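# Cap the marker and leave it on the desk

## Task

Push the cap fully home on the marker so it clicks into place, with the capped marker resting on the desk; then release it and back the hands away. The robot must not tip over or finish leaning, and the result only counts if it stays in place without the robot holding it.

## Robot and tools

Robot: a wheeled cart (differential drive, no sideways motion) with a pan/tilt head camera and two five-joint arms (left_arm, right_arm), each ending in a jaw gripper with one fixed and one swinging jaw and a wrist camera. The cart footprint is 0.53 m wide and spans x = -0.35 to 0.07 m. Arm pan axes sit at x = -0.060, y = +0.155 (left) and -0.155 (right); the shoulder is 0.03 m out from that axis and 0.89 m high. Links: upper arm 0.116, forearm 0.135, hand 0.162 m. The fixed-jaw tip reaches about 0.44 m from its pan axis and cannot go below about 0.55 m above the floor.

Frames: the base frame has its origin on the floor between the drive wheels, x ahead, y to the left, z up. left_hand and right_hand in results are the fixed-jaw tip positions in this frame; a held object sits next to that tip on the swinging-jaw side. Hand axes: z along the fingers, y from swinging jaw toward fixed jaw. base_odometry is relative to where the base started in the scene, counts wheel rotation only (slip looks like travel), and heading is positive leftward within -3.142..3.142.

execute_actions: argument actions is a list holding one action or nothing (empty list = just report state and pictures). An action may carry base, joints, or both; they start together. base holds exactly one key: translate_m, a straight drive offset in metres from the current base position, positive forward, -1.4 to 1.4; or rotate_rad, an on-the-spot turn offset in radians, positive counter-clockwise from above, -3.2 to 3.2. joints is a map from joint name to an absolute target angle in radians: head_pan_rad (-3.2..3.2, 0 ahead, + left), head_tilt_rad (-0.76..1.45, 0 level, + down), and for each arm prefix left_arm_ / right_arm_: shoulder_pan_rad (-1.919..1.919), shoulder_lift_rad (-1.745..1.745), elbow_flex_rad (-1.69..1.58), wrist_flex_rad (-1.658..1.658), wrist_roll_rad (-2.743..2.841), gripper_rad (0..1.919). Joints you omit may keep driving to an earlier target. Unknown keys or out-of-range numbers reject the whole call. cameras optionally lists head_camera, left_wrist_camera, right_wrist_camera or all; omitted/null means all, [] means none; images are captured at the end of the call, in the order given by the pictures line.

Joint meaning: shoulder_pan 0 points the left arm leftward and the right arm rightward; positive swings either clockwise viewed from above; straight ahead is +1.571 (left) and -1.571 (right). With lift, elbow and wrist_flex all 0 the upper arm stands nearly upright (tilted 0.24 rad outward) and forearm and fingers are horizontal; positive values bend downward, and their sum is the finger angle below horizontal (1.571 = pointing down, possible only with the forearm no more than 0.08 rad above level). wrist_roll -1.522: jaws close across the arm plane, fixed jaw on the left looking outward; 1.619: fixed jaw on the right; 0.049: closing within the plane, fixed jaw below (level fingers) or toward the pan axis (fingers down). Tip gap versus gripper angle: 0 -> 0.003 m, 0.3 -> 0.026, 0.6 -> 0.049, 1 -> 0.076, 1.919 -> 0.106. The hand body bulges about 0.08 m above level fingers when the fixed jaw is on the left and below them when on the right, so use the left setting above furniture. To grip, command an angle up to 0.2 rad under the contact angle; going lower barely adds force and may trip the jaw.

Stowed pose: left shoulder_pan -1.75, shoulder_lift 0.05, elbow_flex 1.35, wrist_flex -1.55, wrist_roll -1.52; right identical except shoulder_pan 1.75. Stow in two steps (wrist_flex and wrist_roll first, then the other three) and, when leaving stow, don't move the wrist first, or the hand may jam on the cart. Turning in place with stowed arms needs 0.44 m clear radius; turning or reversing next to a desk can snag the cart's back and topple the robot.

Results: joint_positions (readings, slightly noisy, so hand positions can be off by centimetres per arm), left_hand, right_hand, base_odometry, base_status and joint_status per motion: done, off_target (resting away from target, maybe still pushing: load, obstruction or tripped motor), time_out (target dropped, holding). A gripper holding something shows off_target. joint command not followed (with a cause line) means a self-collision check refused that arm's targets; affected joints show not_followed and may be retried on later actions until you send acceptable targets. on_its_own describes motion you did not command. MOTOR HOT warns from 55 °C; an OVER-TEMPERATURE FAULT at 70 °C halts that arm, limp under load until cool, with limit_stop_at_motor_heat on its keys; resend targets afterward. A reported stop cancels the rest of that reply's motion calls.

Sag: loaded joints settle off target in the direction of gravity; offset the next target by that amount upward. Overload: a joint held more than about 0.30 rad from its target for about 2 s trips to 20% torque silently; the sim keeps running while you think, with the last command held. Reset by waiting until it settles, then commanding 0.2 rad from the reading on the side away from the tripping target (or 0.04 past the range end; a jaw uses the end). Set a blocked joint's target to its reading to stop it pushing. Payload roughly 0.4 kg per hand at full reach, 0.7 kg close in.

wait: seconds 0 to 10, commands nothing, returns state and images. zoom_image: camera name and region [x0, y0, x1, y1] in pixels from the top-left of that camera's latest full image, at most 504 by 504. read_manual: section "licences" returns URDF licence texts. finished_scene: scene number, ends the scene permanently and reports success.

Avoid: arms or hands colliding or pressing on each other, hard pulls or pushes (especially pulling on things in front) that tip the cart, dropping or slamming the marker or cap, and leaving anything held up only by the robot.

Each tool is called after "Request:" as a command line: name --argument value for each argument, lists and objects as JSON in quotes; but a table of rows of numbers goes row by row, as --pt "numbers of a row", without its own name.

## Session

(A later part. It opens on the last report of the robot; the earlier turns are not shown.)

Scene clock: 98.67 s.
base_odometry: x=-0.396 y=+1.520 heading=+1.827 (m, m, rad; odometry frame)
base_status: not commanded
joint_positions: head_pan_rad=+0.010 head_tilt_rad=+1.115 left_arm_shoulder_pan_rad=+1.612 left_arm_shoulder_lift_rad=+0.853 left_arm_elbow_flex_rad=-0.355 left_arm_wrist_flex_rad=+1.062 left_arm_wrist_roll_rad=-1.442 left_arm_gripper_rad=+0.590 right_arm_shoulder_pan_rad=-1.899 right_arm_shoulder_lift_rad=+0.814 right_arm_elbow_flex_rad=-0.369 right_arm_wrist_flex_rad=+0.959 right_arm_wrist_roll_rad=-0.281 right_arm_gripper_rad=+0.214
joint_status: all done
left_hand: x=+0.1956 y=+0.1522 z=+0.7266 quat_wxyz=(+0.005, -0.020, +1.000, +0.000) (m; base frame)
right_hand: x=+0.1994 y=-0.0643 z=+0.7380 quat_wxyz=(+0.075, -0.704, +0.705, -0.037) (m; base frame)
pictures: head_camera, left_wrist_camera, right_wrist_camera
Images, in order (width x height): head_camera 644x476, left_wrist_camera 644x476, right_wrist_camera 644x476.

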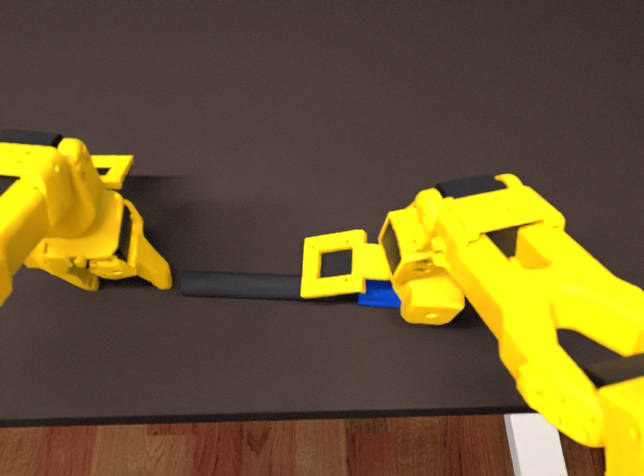

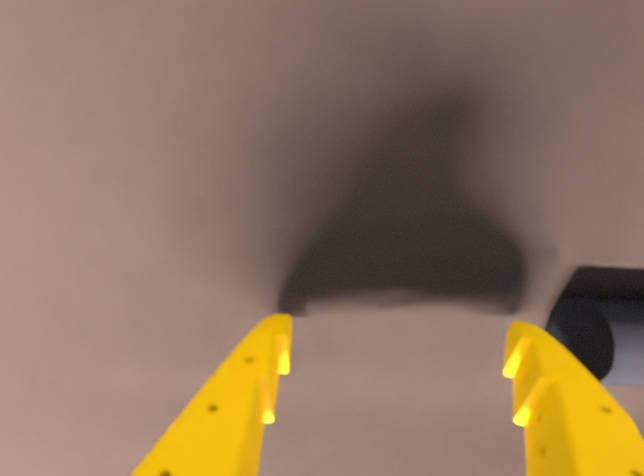

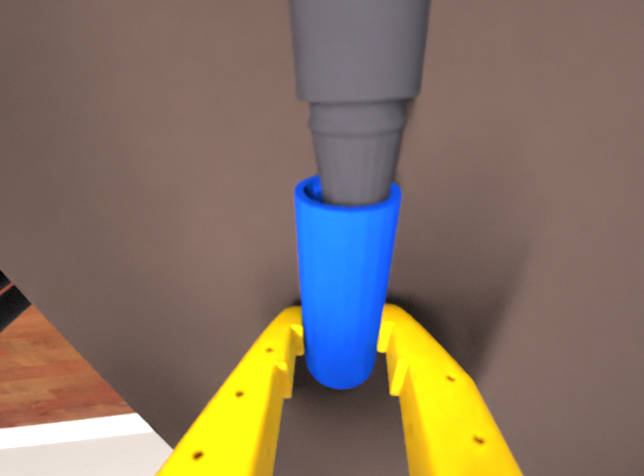

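Request:
execute_actions --actions '[{"joints":{"left_arm_shoulder_pan_rad":1.72,"left_arm_wrist_roll_rad":-1.36}}]' --cameras '["right_wrist_camera"]'

Request:
execute_actions --actions '[{"joints":{"left_arm_shoulder_pan_rad":1.84,"left_arm_wrist_roll_rad":-1.28,"right_arm_shoulder_pan_rad":-1.919,"right_arm_wrist_roll_rad":-0.245}}]' --cameras '["head_camera","right_wrist_camera"]'

Request:
zoom_image --camera "right_wrist_camera" --region '[250, 110, 450, 260]'

Scene clock: 103.47 s.
base_odometry: x=-0.396 y=+1.520 heading=+1.827 (m, m, rad; odometry frame)
base_status: not commanded
joint_positions: head_pan_rad=+0.010 head_tilt_rad=+1.115 left_arm_shoulder_pan_rad=+1.699 left_arm_shoulder_lift_rad=+0.853 left_arm_elbow_flex_rad=-0.355 left_arm_wrist_flex_rad=+1.062 left_arm_wrist_roll_rad=-1.368 left_arm_gripper_rad=+0.590 right_arm_shoulder_pan_rad=-1.899 right_arm_shoulder_lift_rad=+0.814 right_arm_elbow_flex_rad=-0.369 right_arm_wrist_flex_rad=+0.959 right_arm_wrist_roll_rad=-0.282 right_arm_gripper_rad=+0.214
joint_status: all done
left_hand: x=+0.1938 y=+0.1299 z=+0.7266 quat_wxyz=(+0.005, -0.013, +1.000, -0.001) (m; base frame)
right_hand: x=+0.1994 y=-0.0643 z=+0.7380 quat_wxyz=(+0.075, -0.704, +0.705, -0.037) (m; base frame)
pictures: right_wrist_camera
Images, in order (width x height): right_wrist_camera 644x476.

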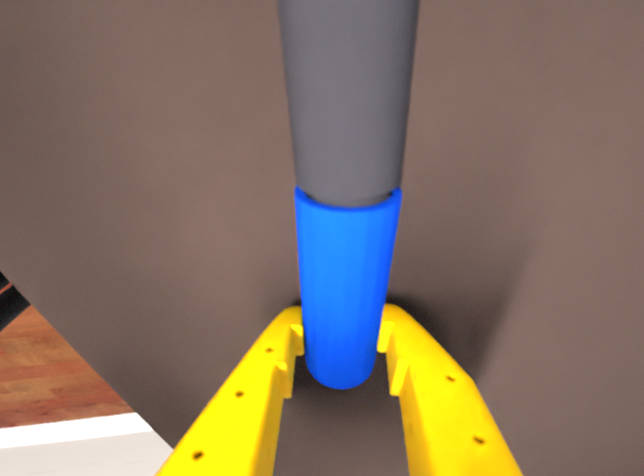

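Scene clock: 104.17 s.
base_odometry: x=-0.396 y=+1.520 heading=+1.827 (m, m, rad; odometry frame)
base_status: not commanded
joint_positions: head_pan_rad=+0.010 head_tilt_rad=+1.115 left_arm_shoulder_pan_rad=+1.747 left_arm_shoulder_lift_rad=+0.853 left_arm_elbow_flex_rad=-0.355 left_arm_wrist_flex_rad=+1.062 left_arm_wrist_roll_rad=-1.287 left_arm_gripper_rad=+0.590 right_arm_shoulder_pan_rad=-1.893 right_arm_shoulder_lift_rad=+0.814 right_arm_elbow_flex_rad=-0.369 right_arm_wrist_flex_rad=+0.959 right_arm_wrist_roll_rad=-0.252 right_arm_gripper_rad=+0.214
joint_status: left_arm_shoulder_pan_rad off_target (ended at +1.746, target +1.840); right_arm_shoulder_pan_rad off_target (ended at -1.892, target -1.919); the others done
left_hand: x=+0.1916 y=+0.1178 z=+0.7266 quat_wxyz=(+0.005, -0.030, +1.000, -0.001) (m; base frame)
right_hand: x=+0.1999 y=-0.0661 z=+0.7380 quat_wxyz=(+0.074, -0.712, +0.697, -0.038) (m; base frame)
pictures: head_camera, right_wrist_camera
Images, in order (width x height): head_camera 644x476, right_wrist_camera 644x476.

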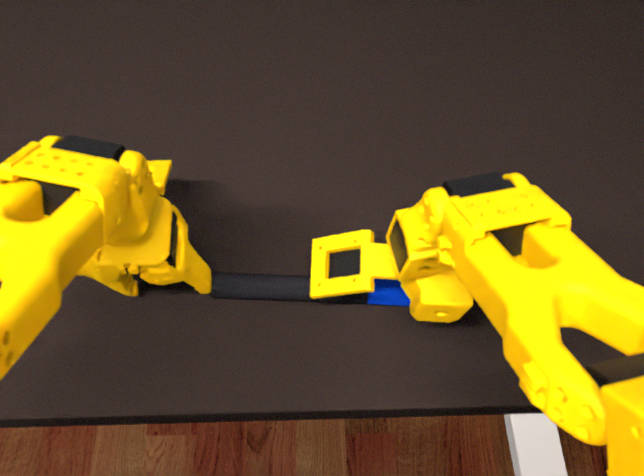

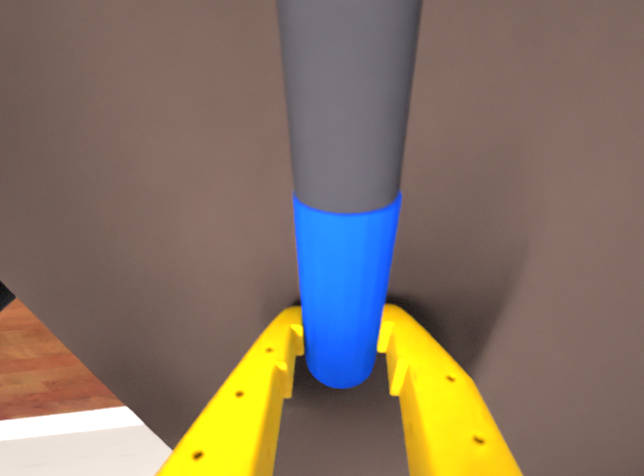

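Region (250, 110, 450, 260) of right_wrist_camera's 644x476 image, scaled by 2.520; it fills the top 378 rows of this view, and the rest is white.

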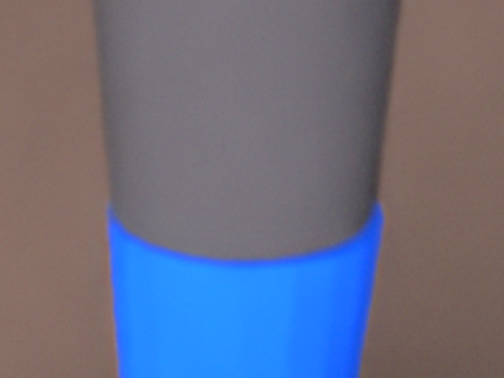

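Flush. Release and verify.

Request:
execute_actions --actions '[{"joints":{"left_arm_shoulder_pan_rad":1.62,"right_arm_shoulder_pan_rad":-1.89}}]' --cameras '["right_wrist_camera"]'

Request:
execute_actions --actions '[{"joints":{"right_arm_gripper_rad":0.5}}]' --cameras '[]'

Request:
execute_actions --actions '[{"joints":{"right_arm_shoulder_lift_rad":0.55,"right_arm_wrist_flex_rad":1.22,"left_arm_shoulder_lift_rad":0.55,"left_arm_wrist_flex_rad":1.3}}]' --cameras '[]'

Request:
execute_actions --actions '[{"base":{"translate_m":-0.35},"joints":{"right_arm_shoulder_pan_rad":-1.3,"left_arm_shoulder_pan_rad":1.3,"right_arm_shoulder_lift_rad":0.0,"left_arm_shoulder_lift_rad":0.0,"head_tilt_rad":0.8}}]' --cameras '["head_camera"]'

Request:
zoom_image --camera "head_camera" --region '[240, 140, 440, 240]'

Scene clock: 110.23 s.
base_odometry: x=-0.396 y=+1.520 heading=+1.827 (m, m, rad; odometry frame)
base_status: not commanded
joint_positions: head_pan_rad=+0.010 head_tilt_rad=+1.115 left_arm_shoulder_pan_rad=+1.632 left_arm_shoulder_lift_rad=+0.853 left_arm_elbow_flex_rad=-0.355 left_arm_wrist_flex_rad=+1.062 left_arm_wrist_roll_rad=-1.287 left_arm_gripper_rad=+0.590 right_arm_shoulder_pan_rad=-1.879 right_arm_shoulder_lift_rad=+0.814 right_arm_elbow_flex_rad=-0.369 right_arm_wrist_flex_rad=+0.959 right_arm_wrist_roll_rad=-0.252 right_arm_gripper_rad=+0.214
joint_status: all done
left_hand: x=+0.1942 y=+0.1470 z=+0.7266 quat_wxyz=(+0.005, -0.087, +0.996, -0.001) (m; base frame)
right_hand: x=+0.2011 y=-0.0697 z=+0.7380 quat_wxyz=(+0.074, -0.708, +0.702, -0.039) (m; base frame)
pictures: right_wrist_camera
Images, in order (width x height): right_wrist_camera 644x476.

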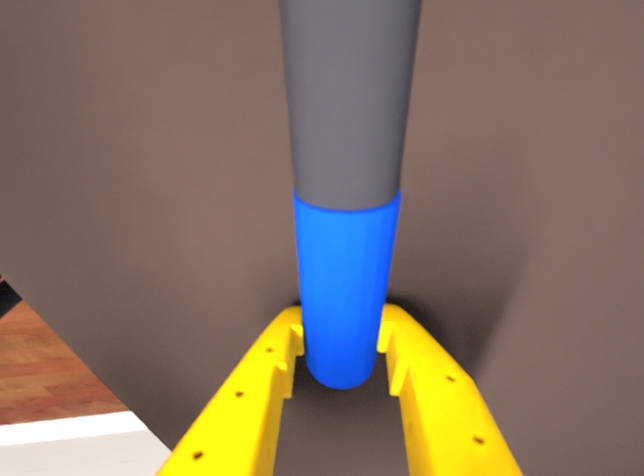

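Scene clock: 111.00 s.
base_odometry: x=-0.396 y=+1.520 heading=+1.827 (m, m, rad; odometry frame)
base_status: not commanded
joint_positions: head_pan_rad=+0.010 head_tilt_rad=+1.115 left_arm_shoulder_pan_rad=+1.632 left_arm_shoulder_lift_rad=+0.853 left_arm_elbow_flex_rad=-0.355 left_arm_wrist_flex_rad=+1.062 left_arm_wrist_roll_rad=-1.287 left_arm_gripper_rad=+0.590 right_arm_shoulder_pan_rad=-1.879 right_arm_shoulder_lift_rad=+0.814 right_arm_elbow_flex_rad=-0.369 right_arm_wrist_flex_rad=+0.959 right_arm_wrist_roll_rad=-0.252 right_arm_gripper_rad=+0.491
joint_status: all done
left_hand: x=+0.1942 y=+0.1470 z=+0.7266 quat_wxyz=(+0.005, -0.087, +0.996, -0.001) (m; base frame)
right_hand: x=+0.2011 y=-0.0697 z=+0.7380 quat_wxyz=(+0.074, -0.708, +0.702, -0.039) (m; base frame)
pictures: none
No camera images: the call's "cameras" was empty. Leave "cameras" out to get every camera's image.

Scene clock: 111.97 s.
base_odometry: x=-0.396 y=+1.520 heading=+1.827 (m, m, rad; odometry frame)
base_status: not commanded
joint_positions: head_pan_rad=+0.010 head_tilt_rad=+1.115 left_arm_shoulder_pan_rad=+1.632 left_arm_shoulder_lift_rad=+0.601 left_arm_elbow_flex_rad=-0.355 left_arm_wrist_flex_rad=+1.289 left_arm_wrist_roll_rad=-1.287 left_arm_gripper_rad=+0.590 right_arm_shoulder_pan_rad=-1.879 right_arm_shoulder_lift_rad=+0.610 right_arm_elbow_flex_rad=-0.369 right_arm_wrist_flex_rad=+1.213 right_arm_wrist_roll_rad=-0.252 right_arm_gripper_rad=+0.492
joint_status: all done
left_hand: x=+0.1928 y=+0.1470 z=+0.7826 quat_wxyz=(+0.017, -0.087, +0.996, -0.003) (m; base frame)
right_hand: x=+0.1883 y=-0.0738 z=+0.7828 quat_wxyz=(+0.052, -0.709, +0.703, -0.027) (m; base frame)
pictures: none
No camera images: the call's "cameras" was empty. Leave "cameras" out to get every camera's image.

Scene clock: 114.50 s.
base_odometry: x=-0.308 y=+1.181 heading=+1.831 (m, m, rad; odometry frame)
base_status: done
joint_positions: head_pan_rad=+0.010 head_tilt_rad=+0.814 left_arm_shoulder_pan_rad=+1.311 left_arm_shoulder_lift_rad=+0.038 left_arm_elbow_flex_rad=-0.355 left_arm_wrist_flex_rad=+1.292 left_arm_wrist_roll_rad=-1.287 left_arm_gripper_rad=+0.590 right_arm_shoulder_pan_rad=-1.310 right_arm_shoulder_lift_rad=+0.049 right_arm_elbow_flex_rad=-0.369 right_arm_wrist_flex_rad=+1.216 right_arm_wrist_roll_rad=-0.252 right_arm_gripper_rad=+0.492
joint_status: all done
left_hand: x=+0.2063 y=+0.2335 z=+0.9183 quat_wxyz=(+0.293, -0.234, +0.927, +0.004) (m; base frame)
right_hand: x=+0.2155 y=-0.2264 z=+0.9224 quat_wxyz=(+0.239, -0.456, +0.826, -0.229) (m; base frame)
pictures: head_camera
Images, in order (width x height): head_camera 644x476.

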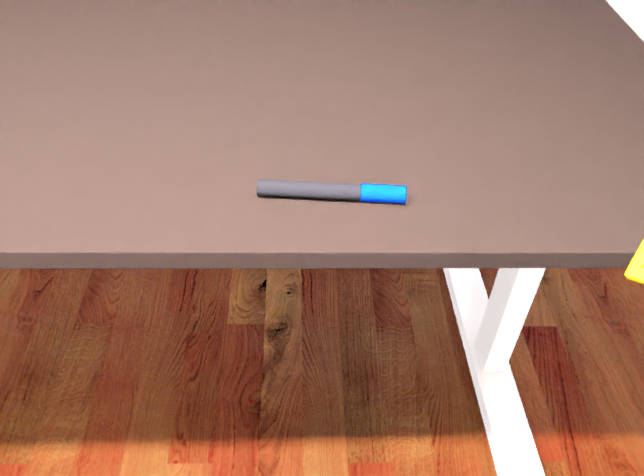

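Region (240, 140, 440, 240) of head_camera's 644x476 image, scaled by 2.520.

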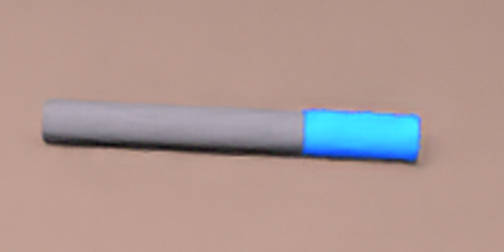

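Request:
finished_scene --scene 2

The scene is finished: the task was done.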